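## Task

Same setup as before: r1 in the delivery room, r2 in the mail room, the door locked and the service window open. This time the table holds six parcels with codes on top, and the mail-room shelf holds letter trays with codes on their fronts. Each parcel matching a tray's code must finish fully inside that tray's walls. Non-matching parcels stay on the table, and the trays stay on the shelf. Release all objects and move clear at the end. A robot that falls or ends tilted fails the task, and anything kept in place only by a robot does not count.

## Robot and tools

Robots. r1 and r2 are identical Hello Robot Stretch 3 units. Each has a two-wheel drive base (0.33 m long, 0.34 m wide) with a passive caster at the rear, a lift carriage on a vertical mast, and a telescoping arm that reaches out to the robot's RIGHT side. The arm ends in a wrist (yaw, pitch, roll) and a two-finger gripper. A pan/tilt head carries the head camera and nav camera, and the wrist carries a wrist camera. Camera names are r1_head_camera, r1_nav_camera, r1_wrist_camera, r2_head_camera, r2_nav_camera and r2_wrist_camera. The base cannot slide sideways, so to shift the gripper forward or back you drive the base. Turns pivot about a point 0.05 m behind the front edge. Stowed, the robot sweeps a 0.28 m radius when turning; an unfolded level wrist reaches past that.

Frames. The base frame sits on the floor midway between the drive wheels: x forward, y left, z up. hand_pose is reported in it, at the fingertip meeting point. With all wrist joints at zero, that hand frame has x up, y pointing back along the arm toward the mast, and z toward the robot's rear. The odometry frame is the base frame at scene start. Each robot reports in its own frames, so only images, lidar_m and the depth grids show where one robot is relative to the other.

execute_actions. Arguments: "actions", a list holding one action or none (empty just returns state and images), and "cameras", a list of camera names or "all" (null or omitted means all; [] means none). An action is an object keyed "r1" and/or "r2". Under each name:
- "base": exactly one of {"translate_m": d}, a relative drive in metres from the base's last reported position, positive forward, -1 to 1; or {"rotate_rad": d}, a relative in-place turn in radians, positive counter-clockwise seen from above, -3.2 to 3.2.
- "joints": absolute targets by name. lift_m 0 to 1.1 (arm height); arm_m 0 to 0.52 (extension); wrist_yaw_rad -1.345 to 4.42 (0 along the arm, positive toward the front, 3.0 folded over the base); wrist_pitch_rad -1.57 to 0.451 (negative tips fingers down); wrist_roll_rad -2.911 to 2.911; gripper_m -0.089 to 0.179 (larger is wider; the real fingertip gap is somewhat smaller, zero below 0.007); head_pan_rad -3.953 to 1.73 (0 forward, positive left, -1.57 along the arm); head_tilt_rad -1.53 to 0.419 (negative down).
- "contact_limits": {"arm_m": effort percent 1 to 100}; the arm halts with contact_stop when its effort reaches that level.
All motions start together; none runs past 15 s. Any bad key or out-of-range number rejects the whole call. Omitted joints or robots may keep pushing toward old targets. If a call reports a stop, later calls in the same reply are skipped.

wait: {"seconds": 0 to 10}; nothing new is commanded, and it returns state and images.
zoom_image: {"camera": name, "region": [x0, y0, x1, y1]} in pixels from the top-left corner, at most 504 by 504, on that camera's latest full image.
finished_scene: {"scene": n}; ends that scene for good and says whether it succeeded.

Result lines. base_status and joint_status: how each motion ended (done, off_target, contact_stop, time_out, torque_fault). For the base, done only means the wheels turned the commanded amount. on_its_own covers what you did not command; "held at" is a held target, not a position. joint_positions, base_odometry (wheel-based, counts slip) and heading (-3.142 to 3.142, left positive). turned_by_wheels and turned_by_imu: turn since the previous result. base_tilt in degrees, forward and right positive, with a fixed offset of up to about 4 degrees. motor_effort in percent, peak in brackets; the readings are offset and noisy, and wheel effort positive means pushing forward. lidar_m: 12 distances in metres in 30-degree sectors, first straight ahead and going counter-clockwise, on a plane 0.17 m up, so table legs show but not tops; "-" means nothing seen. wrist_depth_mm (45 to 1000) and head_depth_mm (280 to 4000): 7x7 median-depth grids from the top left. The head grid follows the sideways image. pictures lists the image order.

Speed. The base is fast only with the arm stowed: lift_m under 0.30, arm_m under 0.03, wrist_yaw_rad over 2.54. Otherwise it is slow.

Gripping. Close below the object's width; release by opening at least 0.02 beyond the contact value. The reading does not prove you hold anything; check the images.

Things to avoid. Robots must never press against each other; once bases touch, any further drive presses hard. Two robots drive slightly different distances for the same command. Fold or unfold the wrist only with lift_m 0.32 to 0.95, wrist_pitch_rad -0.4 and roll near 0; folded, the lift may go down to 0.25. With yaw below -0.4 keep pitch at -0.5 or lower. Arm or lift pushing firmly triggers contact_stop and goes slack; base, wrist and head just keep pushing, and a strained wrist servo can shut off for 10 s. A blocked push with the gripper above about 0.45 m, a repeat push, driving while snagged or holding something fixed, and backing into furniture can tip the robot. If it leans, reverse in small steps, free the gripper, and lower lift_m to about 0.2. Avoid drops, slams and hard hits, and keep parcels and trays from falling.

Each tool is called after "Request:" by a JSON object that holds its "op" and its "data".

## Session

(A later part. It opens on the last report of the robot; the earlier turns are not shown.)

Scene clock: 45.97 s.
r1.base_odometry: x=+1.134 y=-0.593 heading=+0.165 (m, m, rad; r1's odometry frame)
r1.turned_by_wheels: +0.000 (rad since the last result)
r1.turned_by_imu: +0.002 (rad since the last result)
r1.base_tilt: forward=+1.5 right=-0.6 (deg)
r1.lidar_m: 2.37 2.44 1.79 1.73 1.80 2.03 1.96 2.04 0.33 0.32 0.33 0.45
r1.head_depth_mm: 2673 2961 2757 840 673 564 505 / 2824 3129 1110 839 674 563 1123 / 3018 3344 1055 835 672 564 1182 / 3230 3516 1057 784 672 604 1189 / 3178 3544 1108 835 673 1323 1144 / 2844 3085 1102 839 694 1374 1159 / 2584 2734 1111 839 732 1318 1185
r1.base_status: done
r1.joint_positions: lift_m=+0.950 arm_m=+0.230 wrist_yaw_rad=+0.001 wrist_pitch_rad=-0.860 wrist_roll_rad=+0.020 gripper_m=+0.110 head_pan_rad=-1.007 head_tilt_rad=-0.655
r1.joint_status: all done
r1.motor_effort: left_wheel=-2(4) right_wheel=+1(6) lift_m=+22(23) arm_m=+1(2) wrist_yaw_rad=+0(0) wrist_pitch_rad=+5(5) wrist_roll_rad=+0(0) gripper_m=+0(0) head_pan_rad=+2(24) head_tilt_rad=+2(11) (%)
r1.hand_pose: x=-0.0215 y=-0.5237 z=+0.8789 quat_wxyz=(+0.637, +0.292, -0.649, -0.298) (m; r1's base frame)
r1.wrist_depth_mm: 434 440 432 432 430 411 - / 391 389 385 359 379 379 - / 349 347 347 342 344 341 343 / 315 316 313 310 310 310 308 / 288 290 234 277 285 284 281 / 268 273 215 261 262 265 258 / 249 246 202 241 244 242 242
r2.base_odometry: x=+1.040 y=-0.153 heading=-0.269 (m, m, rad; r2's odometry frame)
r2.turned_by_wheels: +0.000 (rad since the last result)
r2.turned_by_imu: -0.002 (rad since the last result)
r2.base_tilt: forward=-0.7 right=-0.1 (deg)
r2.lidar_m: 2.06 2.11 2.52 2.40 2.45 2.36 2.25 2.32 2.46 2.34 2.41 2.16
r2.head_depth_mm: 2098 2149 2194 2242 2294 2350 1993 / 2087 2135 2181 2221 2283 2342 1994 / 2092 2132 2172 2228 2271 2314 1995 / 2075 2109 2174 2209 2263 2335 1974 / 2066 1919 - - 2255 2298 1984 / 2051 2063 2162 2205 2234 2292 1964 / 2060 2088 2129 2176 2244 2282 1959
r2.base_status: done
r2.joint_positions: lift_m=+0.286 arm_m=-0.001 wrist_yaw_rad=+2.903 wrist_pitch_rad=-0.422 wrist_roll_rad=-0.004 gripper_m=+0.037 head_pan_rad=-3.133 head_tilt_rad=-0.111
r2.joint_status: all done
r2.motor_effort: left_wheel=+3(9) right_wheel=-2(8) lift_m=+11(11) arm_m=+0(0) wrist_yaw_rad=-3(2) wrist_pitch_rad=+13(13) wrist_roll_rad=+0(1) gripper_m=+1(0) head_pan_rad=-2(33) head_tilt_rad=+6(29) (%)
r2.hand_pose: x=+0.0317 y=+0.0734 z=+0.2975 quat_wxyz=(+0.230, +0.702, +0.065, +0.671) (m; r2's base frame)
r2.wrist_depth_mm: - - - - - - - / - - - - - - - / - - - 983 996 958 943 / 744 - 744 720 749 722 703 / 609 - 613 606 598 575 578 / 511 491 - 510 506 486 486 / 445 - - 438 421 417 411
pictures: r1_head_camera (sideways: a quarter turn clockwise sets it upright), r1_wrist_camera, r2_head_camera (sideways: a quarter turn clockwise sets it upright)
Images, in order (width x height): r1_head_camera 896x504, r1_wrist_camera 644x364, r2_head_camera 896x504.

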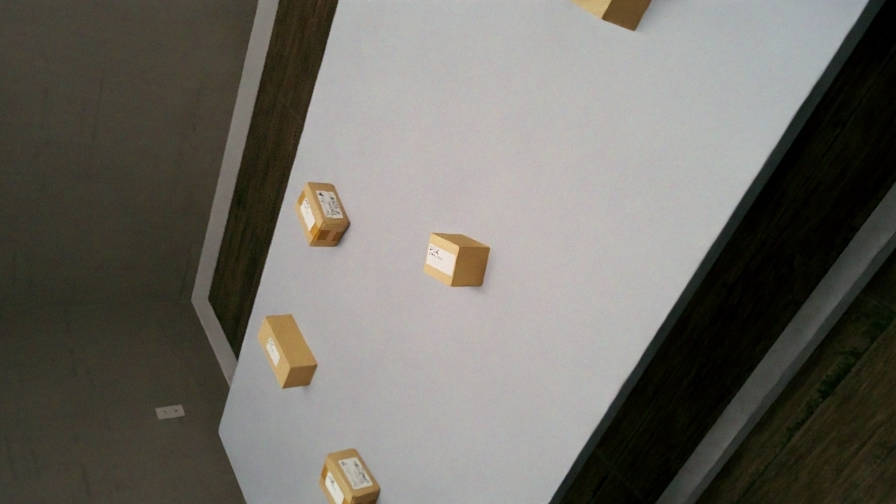

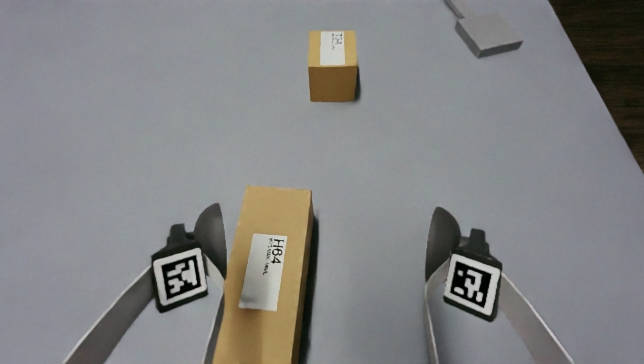

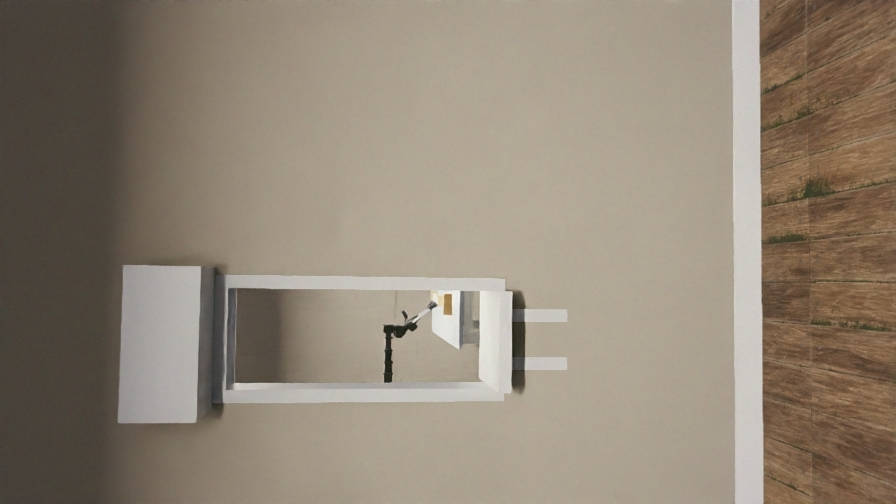

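Request:
{"op": "execute_actions", "data": {"actions": [{"r1": {"base": {"translate_m": 0.338}, "joints": {"arm_m": 0.25, "wrist_yaw_rad": 0.3, "head_pan_rad": -0.95, "head_tilt_rad": -0.6}}, "r2": {"base": {"rotate_rad": 0.185}}}], "cameras": ["r1_head_camera", "r1_wrist_camera", "r2_head_camera"]}}

Scene clock: 64.77 s.
r1.base_odometry: x=+1.467 y=-0.538 heading=+0.165 (m, m, rad; r1's odometry frame)
r1.turned_by_wheels: +0.000 (rad since the last result)
r1.turned_by_imu: +0.002 (rad since the last result)
r1.base_tilt: forward=+1.5 right=-0.6 (deg)
r1.lidar_m: 2.03 2.12 1.79 1.72 1.79 2.37 2.29 0.45 0.33 0.32 0.33 0.46
r1.head_depth_mm: 2692 2942 2999 895 706 582 496 / 2876 3223 3029 896 705 581 529 / 3100 3407 1224 901 706 582 1162 / 2916 3237 1221 842 703 596 1208 / 2603 2855 1230 860 704 1320 1139 / 2299 2540 2642 898 703 1424 1180 / 2101 2274 2439 895 777 1299 1213
r1.base_status: done
r1.joint_positions: lift_m=+0.950 arm_m=+0.250 wrist_yaw_rad=+0.298 wrist_pitch_rad=-0.860 wrist_roll_rad=+0.020 gripper_m=+0.110 head_pan_rad=-0.957 head_tilt_rad=-0.606
r1.joint_status: all done
r1.motor_effort: left_wheel=-2(3) right_wheel=+2(4) lift_m=+22(22) arm_m=+1(3) wrist_yaw_rad=+2(3) wrist_pitch_rad=+4(5) wrist_roll_rad=+0(0) gripper_m=+0(0) head_pan_rad=+4(11) head_tilt_rad=+3(12) (%)
r1.hand_pose: x=+0.0222 y=-0.5371 z=+0.8789 quat_wxyz=(+0.674, +0.385, -0.598, -0.200) (m; r1's base frame)
r1.wrist_depth_mm: 433 427 437 412 425 416 414 / 387 385 384 381 375 377 375 / 351 349 343 339 338 338 335 / 318 317 311 310 312 309 308 / 289 288 287 279 286 281 280 / 269 271 263 215 262 263 260 / 249 250 247 241 243 242 241
r2.base_odometry: x=+1.040 y=-0.153 heading=-0.085 (m, m, rad; r2's odometry frame)
r2.turned_by_wheels: +0.185 (rad since the last result)
r2.turned_by_imu: +0.188 (rad since the last result)
r2.base_tilt: forward=-0.5 right=+0.0 (deg)
r2.lidar_m: 2.05 2.25 2.42 2.40 2.60 2.27 2.25 2.46 2.37 2.35 2.56 2.07
r2.head_depth_mm: 2013 2053 2094 2137 2193 2238 1996 / 2048 2066 2137 2170 2205 2269 1986 / 2064 1911 - - 2248 2295 1982 / 2102 1959 2204 2252 2282 2322 1976 / 2118 2160 2221 2262 2311 2366 1960 / 2151 2186 2234 2281 2351 2386 1964 / 2179 2224 2271 2320 2387 2428 1961
r2.base_status: done
r2.joint_positions: lift_m=+0.286 arm_m=-0.001 wrist_yaw_rad=+2.903 wrist_pitch_rad=-0.422 wrist_roll_rad=-0.004 gripper_m=+0.037 head_pan_rad=-3.133 head_tilt_rad=-0.111
r2.joint_status: not commanded
r2.motor_effort: left_wheel=-5(13) right_wheel=+3(7) lift_m=+11(11) arm_m=+0(0) wrist_yaw_rad=-3(3) wrist_pitch_rad=+13(13) wrist_roll_rad=+0(0) gripper_m=+0(0) head_pan_rad=-2(2) head_tilt_rad=+7(7) (%)
r2.hand_pose: x=+0.0317 y=+0.0734 z=+0.2975 quat_wxyz=(+0.230, +0.702, +0.065, +0.671) (m; r2's base frame)
r2.wrist_depth_mm: - - - - - - - / - - - - - - - / - - - - 973 970 940 / 769 - 752 747 737 710 721 / 612 - 603 605 599 577 577 / 513 489 - 504 504 481 486 / 453 - - 439 423 419 412
pictures: r1_head_camera (sideways: a quarter turn clockwise sets it upright), r1_wrist_camera, r2_head_camera (sideways: a quarter turn clockwise sets it upright)
Images, in order (width x height): r1_head_camera 896x504, r1_wrist_camera 644x364, r2_head_camera 896x504.

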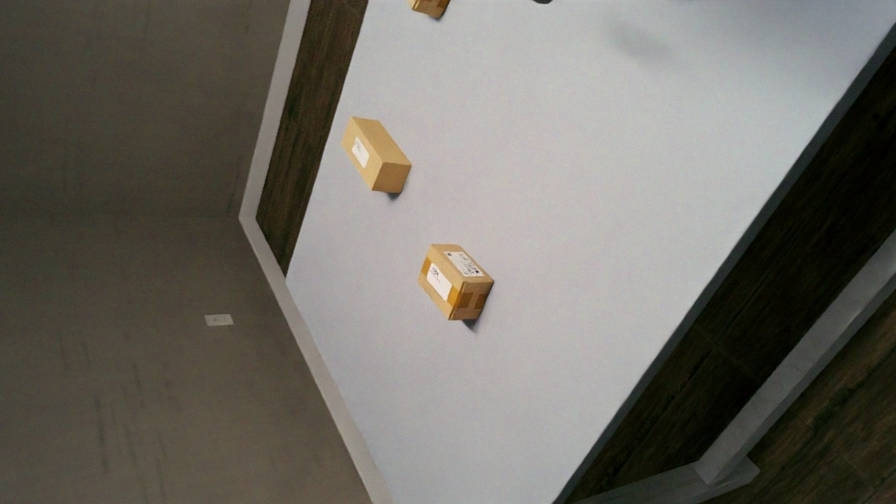

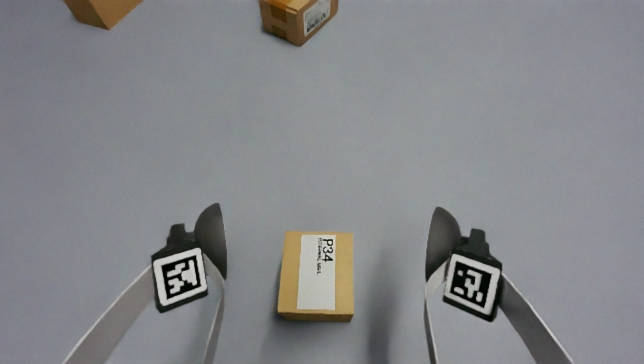

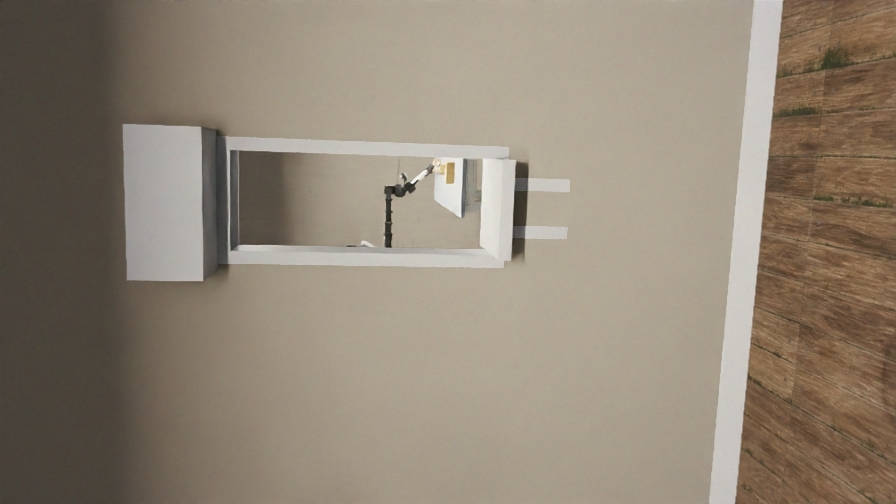

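Request:
{"op": "execute_actions", "data": {"actions": [{"r1": {"base": {"translate_m": 0.011}, "joints": {"arm_m": 0.264, "lift_m": 0.862}}, "r2": {"base": {"translate_m": -0.12}}}], "cameras": ["r1_head_camera", "r1_wrist_camera"]}}

Request:
{"op": "zoom_image", "data": {"camera": "r1_head_camera", "region": [410, 230, 500, 320]}}

Request:
{"op": "zoom_image", "data": {"camera": "r1_head_camera", "region": [335, 105, 425, 195]}}

Scene clock: 69.83 s.
r1.base_odometry: x=+1.478 y=-0.536 heading=+0.165 (m, m, rad; r1's odometry frame)
r1.turned_by_wheels: +0.000 (rad since the last result)
r1.turned_by_imu: +0.001 (rad since the last result)
r1.base_tilt: forward=+1.5 right=-0.6 (deg)
r1.lidar_m: 2.02 2.10 1.79 1.73 1.79 2.38 2.31 0.45 0.33 0.32 0.33 0.46
r1.head_depth_mm: 2700 2927 2968 894 706 584 497 / 2870 3143 3053 895 707 582 529 / 3073 3420 1228 894 707 581 1160 / 2930 3293 1229 843 706 596 1211 / 2597 2880 1231 894 705 1320 1142 / 2317 2512 2668 897 705 1420 1190 / 2113 2259 2458 897 775 1286 1210
r1.base_status: done
r1.joint_positions: lift_m=+0.862 arm_m=+0.264 wrist_yaw_rad=+0.299 wrist_pitch_rad=-0.860 wrist_roll_rad=+0.020 gripper_m=+0.110 head_pan_rad=-0.957 head_tilt_rad=-0.606
r1.joint_status: all done
r1.motor_effort: left_wheel=-3(6) right_wheel=+2(6) lift_m=+22(22) arm_m=+1(2) wrist_yaw_rad=+2(1) wrist_pitch_rad=+5(5) wrist_roll_rad=+0(0) gripper_m=+0(1) head_pan_rad=+4(3) head_tilt_rad=+3(4) (%)
r1.hand_pose: x=+0.0222 y=-0.5511 z=+0.7909 quat_wxyz=(+0.674, +0.385, -0.598, -0.200) (m; r1's base frame)
r1.wrist_depth_mm: 298 294 294 291 290 281 283 / 263 262 262 257 255 253 252 / 238 235 235 232 231 229 226 / 214 213 212 210 208 208 207 / 196 195 193 140 191 191 189 / 181 182 177 130 175 178 176 / 169 167 166 158 162 164 163
r2.base_odometry: x=+0.921 y=-0.143 heading=-0.085 (m, m, rad; r2's odometry frame)
r2.turned_by_wheels: +0.000 (rad since the last result)
r2.turned_by_imu: -0.001 (rad since the last result)
r2.base_tilt: forward=-0.5 right=+0.1 (deg)
r2.lidar_m: 2.17 2.37 2.44 2.42 2.62 2.15 2.13 2.32 2.35 2.32 2.54 2.20
r2.head_depth_mm: 1908 1939 1989 2022 2065 2123 1992 / 1922 1962 2004 2054 2082 2156 1987 / 1961 1809 - - 2130 2176 1990 / 1968 1838 2109 2142 2142 2194 1958 / 2006 2061 2091 2132 2168 2234 1975 / 2042 2080 2120 2174 2206 2270 1961 / 2060 2105 2150 2194 2252 2300 1965
r2.base_status: done
r2.joint_positions: lift_m=+0.286 arm_m=-0.001 wrist_yaw_rad=+2.903 wrist_pitch_rad=-0.422 wrist_roll_rad=-0.004 gripper_m=+0.037 head_pan_rad=-3.133 head_tilt_rad=-0.111
r2.joint_status: not commanded
r2.motor_effort: left_wheel=-3(17) right_wheel=+3(7) lift_m=+10(10) arm_m=-1(1) wrist_yaw_rad=-3(3) wrist_pitch_rad=+12(13) wrist_roll_rad=+1(1) gripper_m=+0(1) head_pan_rad=-2(2) head_tilt_rad=+6(7) (%)
r2.hand_pose: x=+0.0317 y=+0.0734 z=+0.2975 quat_wxyz=(+0.230, +0.702, +0.065, +0.671) (m; r2's base frame)
r2.wrist_depth_mm: - - - - - - - / - - - - - - - / - - - 985 959 943 937 / 767 - 765 770 761 720 711 / 611 - 613 591 603 577 569 / 513 490 - 510 509 484 489 / 446 - - 435 424 418 419
pictures: r1_head_camera (sideways: a quarter turn clockwise sets it upright), r1_wrist_camera
Images, in order (width x height): r1_head_camera 896x504, r1_wrist_camera 644x364.

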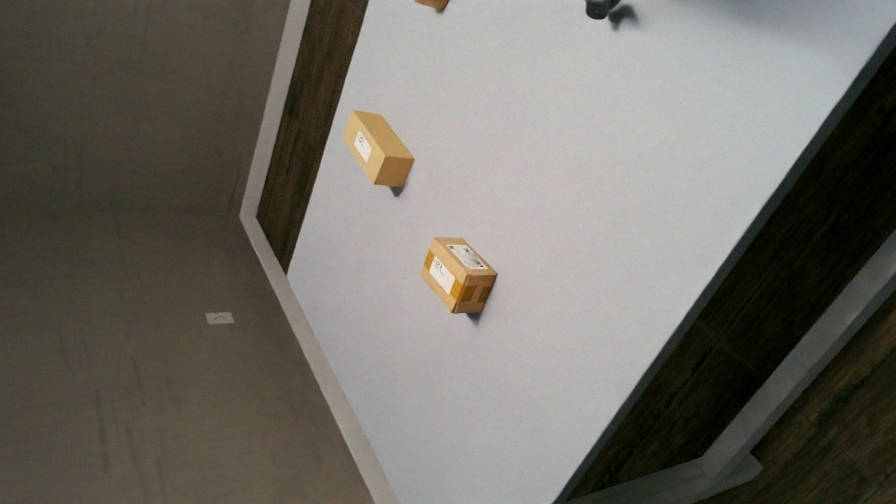

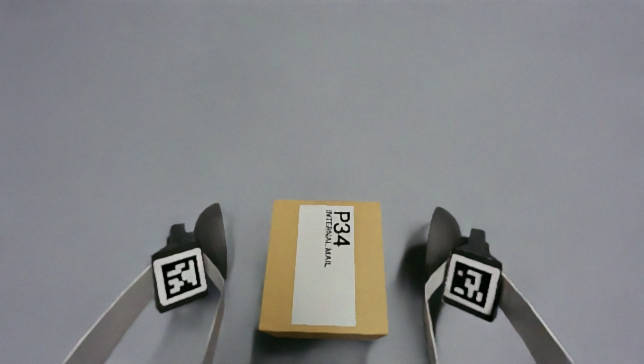

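Region (410, 230, 500, 320) of r1_head_camera's 896x504 image, scaled by 5.600, with more detail than that image has.

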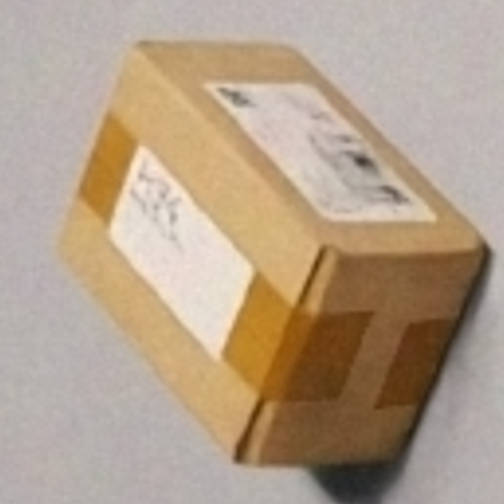

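Region (335, 105, 425, 195) of r1_head_camera's 896x504 image, scaled by 5.600, with more detail than that image has.

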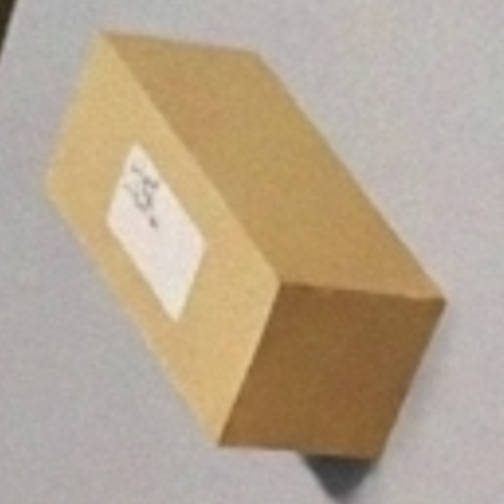

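Request:
{"op": "execute_actions", "data": {"actions": [{"r1": {"joints": {"arm_m": 0.252, "gripper_m": 0.013}}, "r2": {"base": {"translate_m": -0.1}}}], "cameras": ["r1_wrist_camera"]}}

Scene clock: 73.80 s.
r1.base_odometry: x=+1.478 y=-0.536 heading=+0.165 (m, m, rad; r1's odometry frame)
r1.turned_by_wheels: +0.000 (rad since the last result)
r1.turned_by_imu: +0.001 (rad since the last result)
r1.base_tilt: forward=+1.5 right=-0.6 (deg)
r1.lidar_m: 2.02 2.10 1.79 1.72 1.80 2.38 2.30 0.45 0.33 0.32 0.33 0.46
r1.head_depth_mm: 2693 2972 3008 897 704 582 497 / 2826 3122 3024 899 704 582 529 / 3042 3438 1234 896 704 582 1166 / 2907 3265 1233 844 705 596 1207 / 2580 2847 1232 898 704 1328 1138 / 2312 2508 2653 894 705 1415 1186 / 2094 2258 2430 893 775 1286 1214
r1.base_status: not commanded
r1.joint_positions: lift_m=+0.862 arm_m=+0.252 wrist_yaw_rad=+0.299 wrist_pitch_rad=-0.861 wrist_roll_rad=+0.020 gripper_m=+0.014 head_pan_rad=-0.957 head_tilt_rad=-0.606
r1.joint_status: all done
r1.motor_effort: left_wheel=-3(3) right_wheel=+2(2) lift_m=+22(22) arm_m=-2(3) wrist_yaw_rad=+2(1) wrist_pitch_rad=+5(5) wrist_roll_rad=+0(0) gripper_m=-20(100) head_pan_rad=+4(4) head_tilt_rad=+4(4) (%)
r1.hand_pose: x=+0.0222 y=-0.5394 z=+0.7908 quat_wxyz=(+0.674, +0.385, -0.598, -0.200) (m; r1's base frame)
r1.wrist_depth_mm: 298 292 291 290 290 283 283 / 261 262 261 258 255 254 251 / 237 235 234 231 229 228 226 / 215 213 212 151 211 209 206 / 197 195 195 140 192 192 190 / 182 180 174 130 172 178 175 / 168 168 167 166 166 164 164
r2.base_odometry: x=+0.821 y=-0.134 heading=-0.085 (m, m, rad; r2's odometry frame)
r2.turned_by_wheels: +0.000 (rad since the last result)
r2.turned_by_imu: -0.001 (rad since the last result)
r2.base_tilt: forward=-0.6 right=+0.0 (deg)
r2.lidar_m: 2.27 2.48 2.46 2.42 2.52 2.05 2.03 2.21 2.34 2.31 2.53 2.29
r2.head_depth_mm: 1815 1856 1898 1931 1970 2011 1999 / 1846 1863 1915 1957 2002 2039 1983 / 1863 1818 - - 2034 2060 1981 / 1880 1825 2011 2080 2056 2103 1978 / 1909 1944 1993 2039 2092 2131 1960 / 1940 1991 2019 2065 2106 2172 1971 / 1970 2010 2053 2092 2142 2197 1962
r2.base_status: done
r2.joint_positions: lift_m=+0.286 arm_m=-0.001 wrist_yaw_rad=+2.903 wrist_pitch_rad=-0.422 wrist_roll_rad=-0.004 gripper_m=+0.037 head_pan_rad=-3.133 head_tilt_rad=-0.111
r2.joint_status: not commanded
r2.motor_effort: left_wheel=-4(17) right_wheel=+2(6) lift_m=+11(11) arm_m=+0(0) wrist_yaw_rad=-3(3) wrist_pitch_rad=+13(12) wrist_roll_rad=+0(0) gripper_m=+1(0) head_pan_rad=-2(2) head_tilt_rad=+6(6) (%)
r2.hand_pose: x=+0.0317 y=+0.0733 z=+0.2975 quat_wxyz=(+0.230, +0.702, +0.065, +0.671) (m; r2's base frame)
r2.wrist_depth_mm: - - - - - - - / - - - - - - - / - - - - 980 948 927 / 743 - 771 764 736 716 688 / 625 - 611 601 601 580 586 / 512 492 - 494 500 485 480 / 451 - - 435 424 421 420
pictures: r1_wrist_camera
Images, in order (width x height): r1_wrist_camera 644x364.

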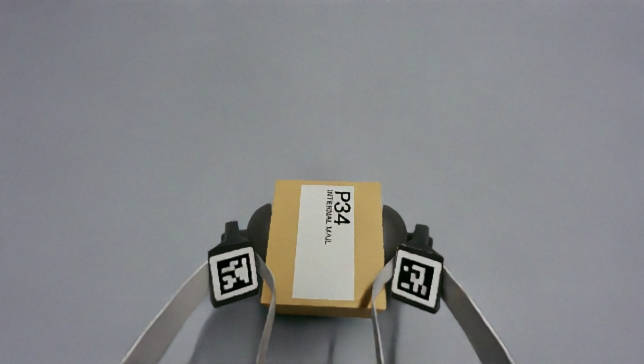

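Request:
{"op": "execute_actions", "data": {"actions": [{"r1": {"base": {"translate_m": -1.0}, "joints": {"lift_m": 1.05, "arm_m": 0.40, "wrist_yaw_rad": -0.7, "head_pan_rad": -2.75, "head_tilt_rad": -0.3}}, "r2": {"base": {"translate_m": -1.0}, "joints": {"lift_m": 0.9, "head_tilt_rad": -0.3}}}], "cameras": ["r1_head_camera", "r1_wrist_camera", "r2_head_camera", "r1_nav_camera"]}}

Scene clock: 87.13 s.
r1.base_odometry: x=+0.492 y=-0.700 heading=+0.164 (m, m, rad; r1's odometry frame)
r1.turned_by_wheels: +0.000 (rad since the last result)
r1.turned_by_imu: +0.003 (rad since the last result)
r1.base_tilt: forward=+1.5 right=-0.6 (deg)
r1.lidar_m: 1.25 2.45 1.80 1.73 1.80 1.34 1.30 1.35 1.86 3.05 0.50 0.47
r1.head_depth_mm: 1076 1139 1203 1277 - - - / 3110 1196 1262 1329 - - - / - - - 1410 - - - / 1278 1354 1458 1456 - - - / 1276 1367 1454 1536 - - - / 1335 1428 1541 1621 - - - / 1410 1509 1625 - - - 1382
r1.base_status: done
r1.joint_positions: lift_m=+1.050 arm_m=+0.400 wrist_yaw_rad=-0.698 wrist_pitch_rad=-0.862 wrist_roll_rad=+0.020 gripper_m=+0.014 head_pan_rad=-2.743 head_tilt_rad=-0.310
r1.joint_status: all done
r1.motor_effort: left_wheel=-2(7) right_wheel=+2(4) lift_m=+27(29) arm_m=+1(1) wrist_yaw_rad=-1(1) wrist_pitch_rad=+6(6) wrist_roll_rad=+0(0) gripper_m=-20(20) head_pan_rad=-5(45) head_tilt_rad=+5(34) (%)
r1.hand_pose: x=-0.1170 y=-0.6583 z=+0.9784 quat_wxyz=(+0.496, +0.053, -0.709, -0.498) (m; r1's base frame)
r1.wrist_depth_mm: - - - - - - - / - - - - - - - / - - - - - - - / - - - 151 - - - / - - - 139 - - - / - - - 130 - - - / - - - - - - -
r2.base_odometry: x=-0.175 y=-0.050 heading=-0.085 (m, m, rad; r2's odometry frame)
r2.turned_by_wheels: +0.000 (rad since the last result)
r2.turned_by_imu: -0.010 (rad since the last result)
r2.base_tilt: forward=-0.5 right=+0.0 (deg)
r2.lidar_m: 3.25 3.23 2.58 2.55 1.32 1.06 1.05 1.14 1.73 2.18 2.37 3.29
r2.head_depth_mm: 2717 973 972 1020 1076 1140 - / - - 3067 - 1086 1160 - / - - - 2862 1106 1173 - / 975 1044 1127 1148 1121 1195 1257 / 916 963 1014 1074 1135 1210 1292 / 928 972 1024 1090 1157 1231 1319 / 938 986 1040 1102 1173 1258 1343
r2.base_status: done
r2.joint_positions: lift_m=+0.899 arm_m=-0.001 wrist_yaw_rad=+2.903 wrist_pitch_rad=-0.422 wrist_roll_rad=-0.004 gripper_m=+0.037 head_pan_rad=-3.133 head_tilt_rad=-0.297
r2.joint_status: all done
r2.motor_effort: left_wheel=-2(15) right_wheel=+1(6) lift_m=+43(44) arm_m=+0(1) wrist_yaw_rad=-3(3) wrist_pitch_rad=+13(13) wrist_roll_rad=+1(1) gripper_m=+0(1) head_pan_rad=-2(3) head_tilt_rad=-2(24) (%)
r2.hand_pose: x=+0.0317 y=+0.0734 z=+0.9110 quat_wxyz=(+0.230, +0.702, +0.065, +0.671) (m; r2's base frame)
r2.wrist_depth_mm: - - - - - - - / - - - - - - - / - - - - - - - / - - - - - - - / - - - - - - - / - - - - - - - / - - - - - - -
pictures: r1_head_camera (sideways: a quarter turn clockwise sets it upright), r1_nav_camera (sideways: a quarter turn counterclockwise sets it upright), r1_wrist_camera, r2_head_camera (sideways: a quarter turn clockwise sets it upright)
Images, in order (width x height): r1_head_camera 896x504, r1_nav_camera 672x504, r1_wrist_camera 644x364, r2_head_camera 896x504.

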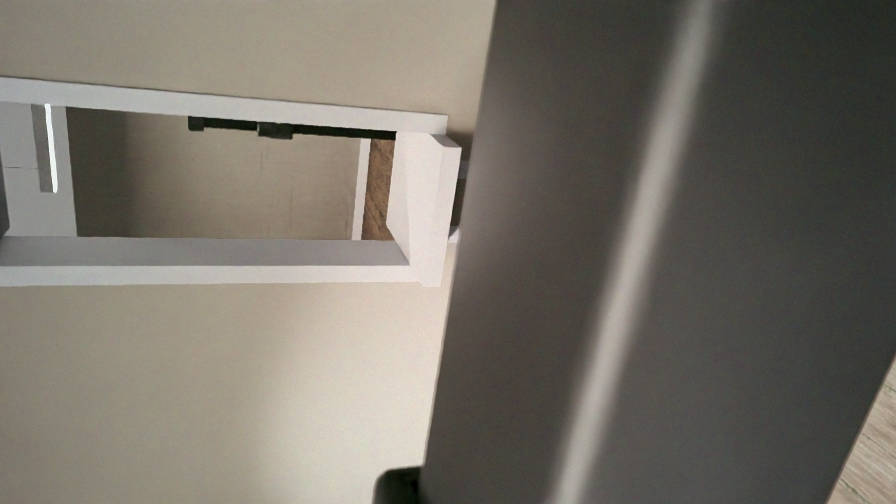

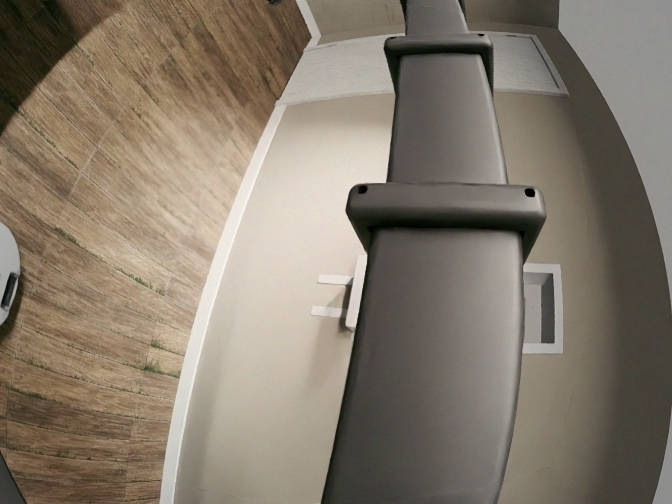

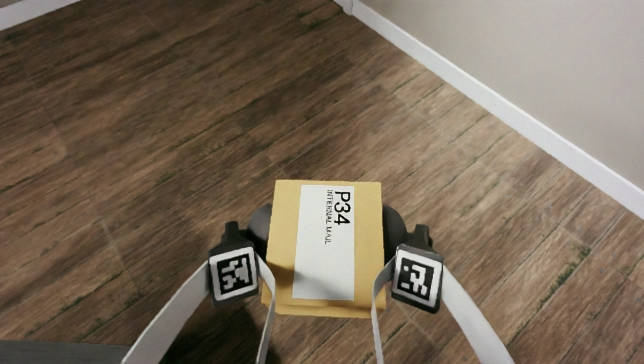

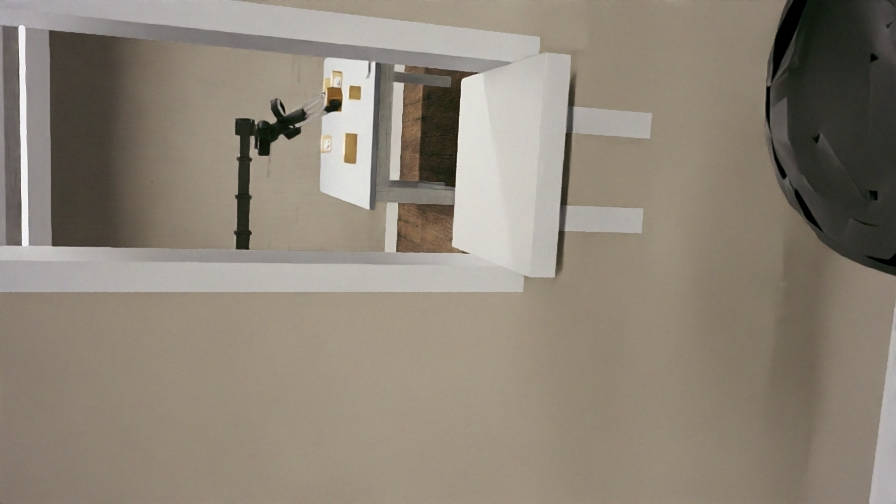

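Request:
{"op": "execute_actions", "data": {"actions": [{"r1": {"base": {"translate_m": -0.40}, "joints": {"wrist_yaw_rad": -0.75}}, "r2": {"base": {"translate_m": -0.40}, "joints": {"wrist_yaw_rad": 0.0, "gripper_m": 0.12, "head_pan_rad": -1.57, "head_tilt_rad": -0.6}}}], "cameras": []}}

Request:
{"op": "execute_actions", "data": {"actions": [{"r1": {"base": {"translate_m": -0.267}}, "r2": {"base": {"rotate_rad": -1.67}, "joints": {"wrist_pitch_rad": -0.85, "lift_m": 1.05}}}], "cameras": ["r2_wrist_camera", "r2_head_camera"]}}

Scene clock: 98.50 s.
r1.base_odometry: x=+0.097 y=-0.765 heading=+0.164 (m, m, rad; r1's odometry frame)
r1.turned_by_wheels: +0.000 (rad since the last result)
r1.turned_by_imu: +0.002 (rad since the last result)
r1.base_tilt: forward=+1.5 right=-0.6 (deg)
r1.lidar_m: 1.24 2.44 1.80 1.73 1.27 0.93 0.90 0.94 1.29 3.03 1.21 0.81
r1.head_depth_mm: 735 775 820 869 - - - / 766 810 859 903 - - - / 2851 852 903 951 - - - / - - - - - - - / - - - 1214 - - - / 920 978 1051 1099 - - - / 959 1030 1110 - - - 1380
r1.base_status: done
r1.joint_positions: lift_m=+1.050 arm_m=+0.400 wrist_yaw_rad=-0.748 wrist_pitch_rad=-0.862 wrist_roll_rad=+0.020 gripper_m=+0.014 head_pan_rad=-2.743 head_tilt_rad=-0.310
r1.joint_status: all done
r1.motor_effort: left_wheel=-2(6) right_wheel=+2(5) lift_m=+27(27) arm_m=+1(2) wrist_yaw_rad=-1(1) wrist_pitch_rad=+6(6) wrist_roll_rad=+0(0) gripper_m=-20(20) head_pan_rad=-3(4) head_tilt_rad=+6(6) (%)
r1.hand_pose: x=-0.1226 y=-0.6534 z=+0.9784 quat_wxyz=(+0.483, +0.035, -0.711, -0.511) (m; r1's base frame)
r1.wrist_depth_mm: - - - - 997 792 658 / - - - - - 890 697 / - - - - - 958 790 / - - - 151 - - 871 / - - - 139 - - 943 / - - - 129 - - - / - - - - - - -
r2.base_odometry: x=-0.574 y=-0.016 heading=-0.085 (m, m, rad; r2's odometry frame)
r2.turned_by_wheels: +0.000 (rad since the last result)
r2.turned_by_imu: -0.004 (rad since the last result)
r2.base_tilt: forward=-0.6 right=+0.0 (deg)
r2.lidar_m: 3.65 3.32 2.62 1.67 0.83 0.66 0.65 0.71 1.07 2.13 2.31 3.48
r2.head_depth_mm: 1789 1957 2162 2281 1802 1568 - / 1802 1967 2180 2260 1795 1507 - / 1820 1987 2204 2267 1788 - - / 1847 2021 2244 2252 1800 - - / 1854 2041 2256 2243 1779 1447 1264 / 1880 2060 2306 2239 1791 1480 1266 / 1896 2090 2329 2241 1775 1475 1259
r2.base_status: done
r2.joint_positions: lift_m=+0.899 arm_m=-0.001 wrist_yaw_rad=+0.004 wrist_pitch_rad=-0.422 wrist_roll_rad=-0.004 gripper_m=+0.120 head_pan_rad=-1.577 head_tilt_rad=-0.592
r2.joint_status: all done
r2.motor_effort: left_wheel=-1(9) right_wheel=+1(2) lift_m=+42(42) arm_m=+0(0) wrist_yaw_rad=-3(5) wrist_pitch_rad=+12(12) wrist_roll_rad=+0(0) gripper_m=+0(80) head_pan_rad=+3(33) head_tilt_rad=-5(32) (%)
r2.hand_pose: x=-0.0207 y=-0.3680 z=+0.9110 quat_wxyz=(+0.693, +0.150, -0.689, -0.147) (m; r2's base frame)
r2.wrist_depth_mm: - - - - - - 808 / - - - - - - 820 / - - - - - - 797 / - - - - - - 814 / - - - - - - 804 / - - - - - - 816 / - - - - - - 776
pictures: none
No camera images: the call's "cameras" was empty. Leave "cameras" out to get every camera's image.

Scene clock: 102.13 s.
r1.base_odometry: x=-0.166 y=-0.809 heading=+0.164 (m, m, rad; r1's odometry frame)
r1.turned_by_wheels: +0.000 (rad since the last result)
r1.turned_by_imu: +0.001 (rad since the last result)
r1.base_tilt: forward=+1.5 right=-0.6 (deg)
r1.lidar_m: 1.22 2.45 1.80 1.74 0.89 0.66 0.63 0.66 0.91 2.45 3.16 1.07
r1.head_depth_mm: 507 533 565 595 - - - / 528 558 591 624 - - - / 549 581 620 653 - - - / 569 605 645 679 - - - / - - - - - - - / - - - - - - - / 766 794 829 - - - 1151
r1.base_status: done
r1.joint_positions: lift_m=+1.050 arm_m=+0.400 wrist_yaw_rad=-0.748 wrist_pitch_rad=-0.862 wrist_roll_rad=+0.020 gripper_m=+0.014 head_pan_rad=-2.743 head_tilt_rad=-0.310
r1.joint_status: not commanded
r1.motor_effort: left_wheel=-3(7) right_wheel=+2(3) lift_m=+27(27) arm_m=+1(1) wrist_yaw_rad=-1(1) wrist_pitch_rad=+6(6) wrist_roll_rad=+0(0) gripper_m=-19(20) head_pan_rad=-3(4) head_tilt_rad=+5(6) (%)
r1.hand_pose: x=-0.1226 y=-0.6534 z=+0.9784 quat_wxyz=(+0.483, +0.035, -0.711, -0.511) (m; r1's base frame)
r1.wrist_depth_mm: - - - 916 664 526 444 / - - - - 762 599 486 / - - - - 854 648 520 / - - - 151 - 746 570 / - - - 139 - 857 652 / - - - 130 - 995 724 / - - - - - - 806
r2.base_odometry: x=-0.574 y=-0.016 heading=-1.755 (m, m, rad; r2's odometry frame)
r2.turned_by_wheels: -1.670 (rad since the last result)
r2.turned_by_imu: -1.699 (rad since the last result)
r2.base_tilt: forward=-0.6 right=+0.1 (deg)
r2.lidar_m: 2.13 2.23 3.09 3.63 3.63 2.68 2.27 0.90 0.67 0.65 0.68 0.95
r2.head_depth_mm: - 2221 - - - - - / - 2339 - - - - - / 1204 3799 - - - - - / - 3751 2464 - 848 - 1167 / - - 846 687 836 1014 1169 / 528 581 654 737 841 977 1166 / 536 589 656 736 842 980 1170
r2.base_status: done
r2.joint_positions: lift_m=+1.049 arm_m=-0.001 wrist_yaw_rad=+0.003 wrist_pitch_rad=-0.856 wrist_roll_rad=-0.004 gripper_m=+0.120 head_pan_rad=-1.577 head_tilt_rad=-0.592
r2.joint_status: all done
r2.motor_effort: left_wheel=+3(9) right_wheel=-2(6) lift_m=+43(43) arm_m=+0(0) wrist_yaw_rad=-3(4) wrist_pitch_rad=+4(12) wrist_roll_rad=+0(0) gripper_m=+0(0) head_pan_rad=+2(3) head_tilt_rad=-5(5) (%)
r2.hand_pose: x=-0.0211 y=-0.2939 z=+0.9786 quat_wxyz=(+0.645, +0.295, -0.641, -0.292) (m; r2's base frame)
r2.wrist_depth_mm: 418 424 412 401 396 437 444 / 487 493 468 368 376 528 528 / 590 591 606 618 627 652 649 / 747 747 782 791 781 830 856 / - - - - - - - / - - - - - - - / - - - - - - -
pictures: r2_head_camera (sideways: a quarter turn clockwise sets it upright), r2_wrist_camera
Images, in order (width x height): r2_head_camera 896x504, r2_wrist_camera 644x364.

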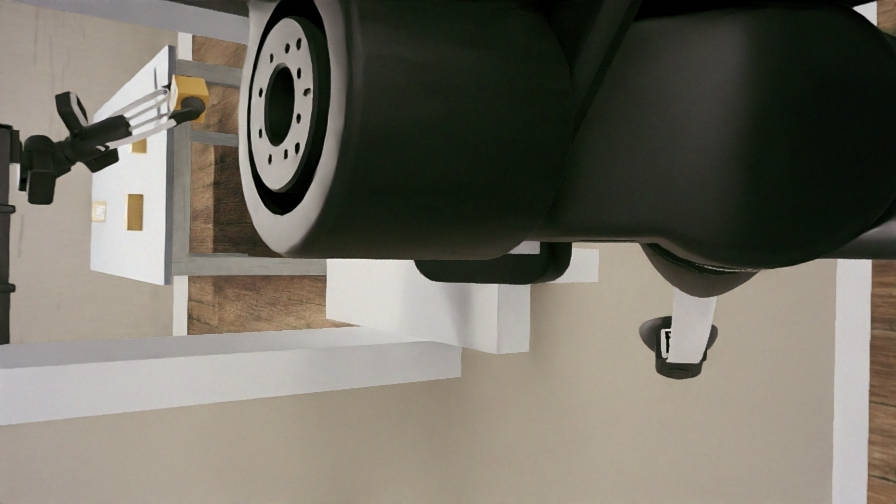

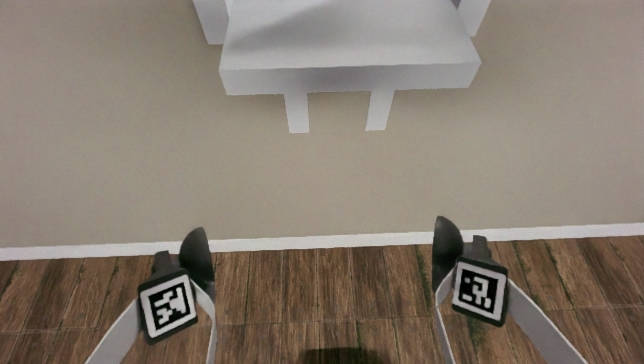

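Request:
{"op": "execute_actions", "data": {"actions": [{"r1": {"base": {"rotate_rad": -0.815}, "joints": {"head_pan_rad": -1.75, "head_tilt_rad": -0.45}}, "r2": {"base": {"rotate_rad": -0.026}, "joints": {"arm_m": 0.1, "lift_m": 1.07}}}], "cameras": ["r1_wrist_camera", "r1_head_camera", "r2_wrist_camera"]}}

Scene clock: 107.93 s.
r1.base_odometry: x=-0.166 y=-0.809 heading=-0.651 (m, m, rad; r1's odometry frame)
r1.turned_by_wheels: -0.815 (rad since the last result)
r1.turned_by_imu: -0.819 (rad since the last result)
r1.base_tilt: forward=+1.6 right=-0.5 (deg)
r1.lidar_m: 1.40 1.07 3.66 2.04 1.74 1.32 0.74 0.63 0.63 0.72 1.22 3.04
r1.head_depth_mm: 519 552 - 658 704 777 858 / 546 572 - 698 762 844 943 / - - - 830 826 925 1047 / - - - 750 906 1025 1173 / 790 811 - 832 1005 1150 1263 / 719 786 879 933 1119 1313 1331 / 774 854 964 1096 1274 1479 1325
r1.base_status: done
r1.joint_positions: lift_m=+1.050 arm_m=+0.400 wrist_yaw_rad=-0.749 wrist_pitch_rad=-0.862 wrist_roll_rad=+0.020 gripper_m=+0.014 head_pan_rad=-1.757 head_tilt_rad=-0.444
r1.joint_status: all done
r1.motor_effort: left_wheel=+4(13) right_wheel=-2(6) lift_m=+27(28) arm_m=+1(1) wrist_yaw_rad=-1(1) wrist_pitch_rad=+6(6) wrist_roll_rad=+0(0) gripper_m=-20(19) head_pan_rad=+3(45) head_tilt_rad=-3(20) (%)
r1.hand_pose: x=-0.1226 y=-0.6533 z=+0.9783 quat_wxyz=(+0.483, +0.035, -0.710, -0.511) (m; r1's base frame)
r1.wrist_depth_mm: 293 382 366 365 208 132 140 / 296 332 328 329 207 161 166 / 287 295 296 292 211 204 203 / 270 268 268 151 263 266 262 / 250 247 249 139 329 375 367 / 231 228 222 129 221 626 601 / - - 990 990 - 987 975
r2.base_odometry: x=-0.574 y=-0.016 heading=-1.781 (m, m, rad; r2's odometry frame)
r2.turned_by_wheels: -0.026 (rad since the last result)
r2.turned_by_imu: -0.026 (rad since the last result)
r2.base_tilt: forward=-0.5 right=+0.0 (deg)
r2.lidar_m: 2.12 2.21 3.01 3.62 3.72 2.71 2.57 0.92 0.68 0.65 0.67 0.92
r2.head_depth_mm: - - - 668 843 981 1174 / - - - 667 856 980 1170 / - - - - 873 976 1167 / - 2387 - - 855 974 1168 / 821 - 834 713 853 972 1162 / 539 585 642 721 834 970 1159 / 533 586 649 730 832 968 1154
r2.base_status: done
r2.joint_positions: lift_m=+1.069 arm_m=+0.100 wrist_yaw_rad=+0.003 wrist_pitch_rad=-0.857 wrist_roll_rad=-0.004 gripper_m=+0.120 head_pan_rad=-1.577 head_tilt_rad=-0.592
r2.joint_status: all done
r2.motor_effort: left_wheel=+3(9) right_wheel=-2(5) lift_m=+42(44) arm_m=+2(7) wrist_yaw_rad=-3(4) wrist_pitch_rad=+4(4) wrist_roll_rad=+1(0) gripper_m=+0(1) head_pan_rad=+2(2) head_tilt_rad=-5(5) (%)
r2.hand_pose: x=-0.0212 y=-0.3943 z=+0.9985 quat_wxyz=(+0.645, +0.295, -0.641, -0.293) (m; r2's base frame)
r2.wrist_depth_mm: 315 314 410 427 425 347 350 / 365 367 374 374 375 395 418 / 434 444 334 333 339 476 520 / 547 553 582 609 634 648 668 / 723 762 783 816 861 910 967 / - - - - - - - / - - - - - - -
pictures: r1_head_camera (sideways: a quarter turn clockwise sets it upright), r1_wrist_camera, r2_wrist_camera
Images, in order (width x height): r1_head_camera 896x504, r1_wrist_camera 644x364, r2_wrist_camera 644x364.

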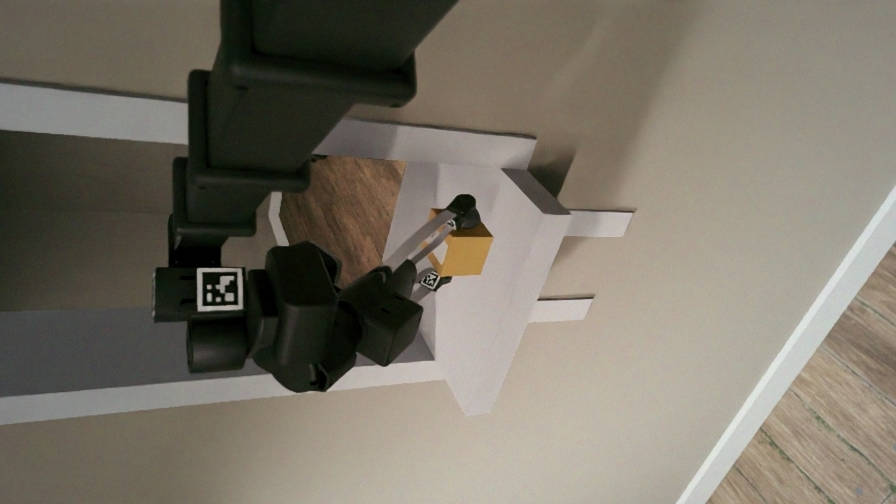

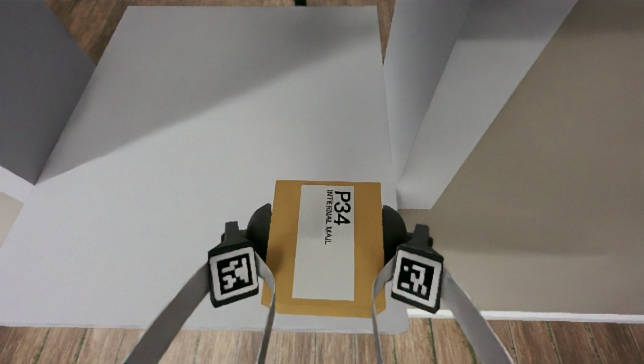

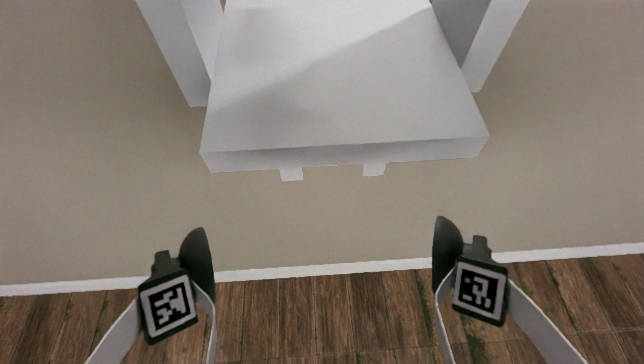

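Request:
{"op": "execute_actions", "data": {"actions": [{"r1": {"joints": {"arm_m": 0.52, "lift_m": 1.006}}, "r2": {"base": {"translate_m": -0.03}}}], "cameras": ["r1_wrist_camera", "r2_wrist_camera"]}}

Scene clock: 113.30 s.
r1.base_odometry: x=-0.166 y=-0.809 heading=-0.651 (m, m, rad; r1's odometry frame)
r1.turned_by_wheels: +0.000 (rad since the last result)
r1.turned_by_imu: +0.001 (rad since the last result)
r1.base_tilt: forward=+1.5 right=-0.6 (deg)
r1.lidar_m: 1.40 1.07 3.66 2.05 1.74 1.32 0.75 0.63 0.63 0.72 1.22 3.04
r1.head_depth_mm: 521 556 589 - 731 776 857 / 548 585 616 - 764 843 945 / - - - 877 825 929 1049 / - - - 802 907 1024 1169 / 787 829 - 829 1006 1151 1262 / 719 784 871 932 1122 1306 1323 / 772 853 959 1094 1268 1479 1323
r1.base_status: not commanded
r1.joint_positions: lift_m=+1.006 arm_m=+0.520 wrist_yaw_rad=-0.749 wrist_pitch_rad=-0.862 wrist_roll_rad=+0.020 gripper_m=+0.014 head_pan_rad=-1.757 head_tilt_rad=-0.444
r1.joint_status: all done
r1.motor_effort: left_wheel=+3(4) right_wheel=-2(2) lift_m=+21(21) arm_m=+1(2) wrist_yaw_rad=-1(0) wrist_pitch_rad=+6(6) wrist_roll_rad=+0(0) gripper_m=-20(20) head_pan_rad=+4(3) head_tilt_rad=-4(4) (%)
r1.hand_pose: x=-0.1226 y=-0.7733 z=+0.9345 quat_wxyz=(+0.483, +0.035, -0.710, -0.511) (m; r1's base frame)
r1.wrist_depth_mm: 196 - 299 298 294 - 164 / 196 268 267 265 262 261 164 / 196 241 239 237 235 231 163 / 196 219 217 151 216 215 163 / 194 200 200 139 196 198 162 / 186 185 179 130 177 181 179 / 174 172 171 170 169 169 347
r2.base_odometry: x=-0.568 y=+0.014 heading=-1.781 (m, m, rad; r2's odometry frame)
r2.turned_by_wheels: +0.000 (rad since the last result)
r2.turned_by_imu: +0.000 (rad since the last result)
r2.base_tilt: forward=-0.6 right=+0.0 (deg)
r2.lidar_m: 2.16 2.23 3.04 3.63 3.69 2.68 2.55 0.93 0.68 0.65 0.68 0.93
r2.head_depth_mm: - - - 763 841 980 1175 / - - - 668 859 980 1172 / - - - - 875 974 1168 / 817 796 - - 853 976 1162 / - - 2527 713 852 972 1160 / 745 657 662 707 834 970 1160 / 525 584 649 731 831 969 1157
r2.base_status: done
r2.joint_positions: lift_m=+1.069 arm_m=+0.100 wrist_yaw_rad=+0.003 wrist_pitch_rad=-0.857 wrist_roll_rad=-0.004 gripper_m=+0.120 head_pan_rad=-1.577 head_tilt_rad=-0.592
r2.joint_status: not commanded
r2.motor_effort: left_wheel=+3(6) right_wheel=-2(7) lift_m=+42(42) arm_m=+2(3) wrist_yaw_rad=-3(3) wrist_pitch_rad=+4(4) wrist_roll_rad=+1(1) gripper_m=+0(1) head_pan_rad=+2(2) head_tilt_rad=-6(5) (%)
r2.hand_pose: x=-0.0212 y=-0.3943 z=+0.9985 quat_wxyz=(+0.645, +0.295, -0.641, -0.293) (m; r2's base frame)
r2.wrist_depth_mm: 313 318 418 420 408 341 355 / 362 369 381 376 373 412 418 / 441 442 336 335 342 512 521 / 542 552 589 593 620 650 680 / 720 744 778 825 873 911 990 / - - - - - - - / - - - - - - -
pictures: r1_wrist_camera, r2_wrist_camera
Images, in order (width x height): r1_wrist_camera 644x364, r2_wrist_camera 644x364.

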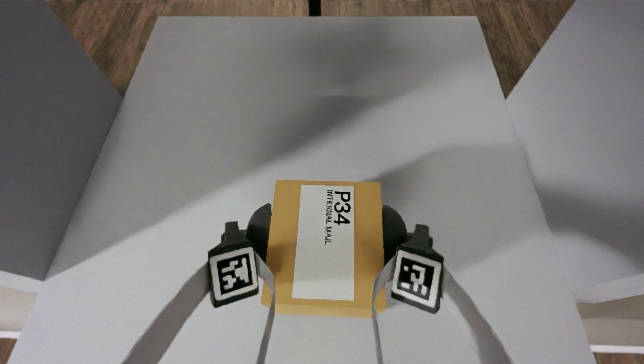

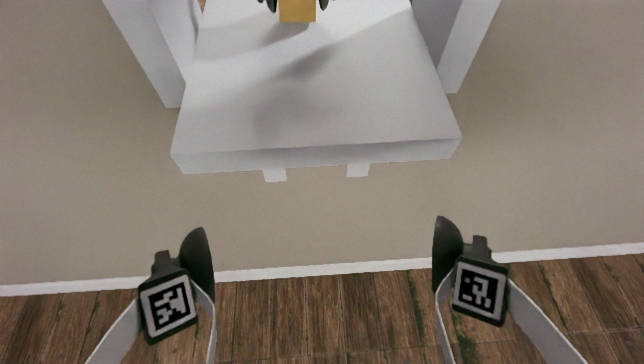

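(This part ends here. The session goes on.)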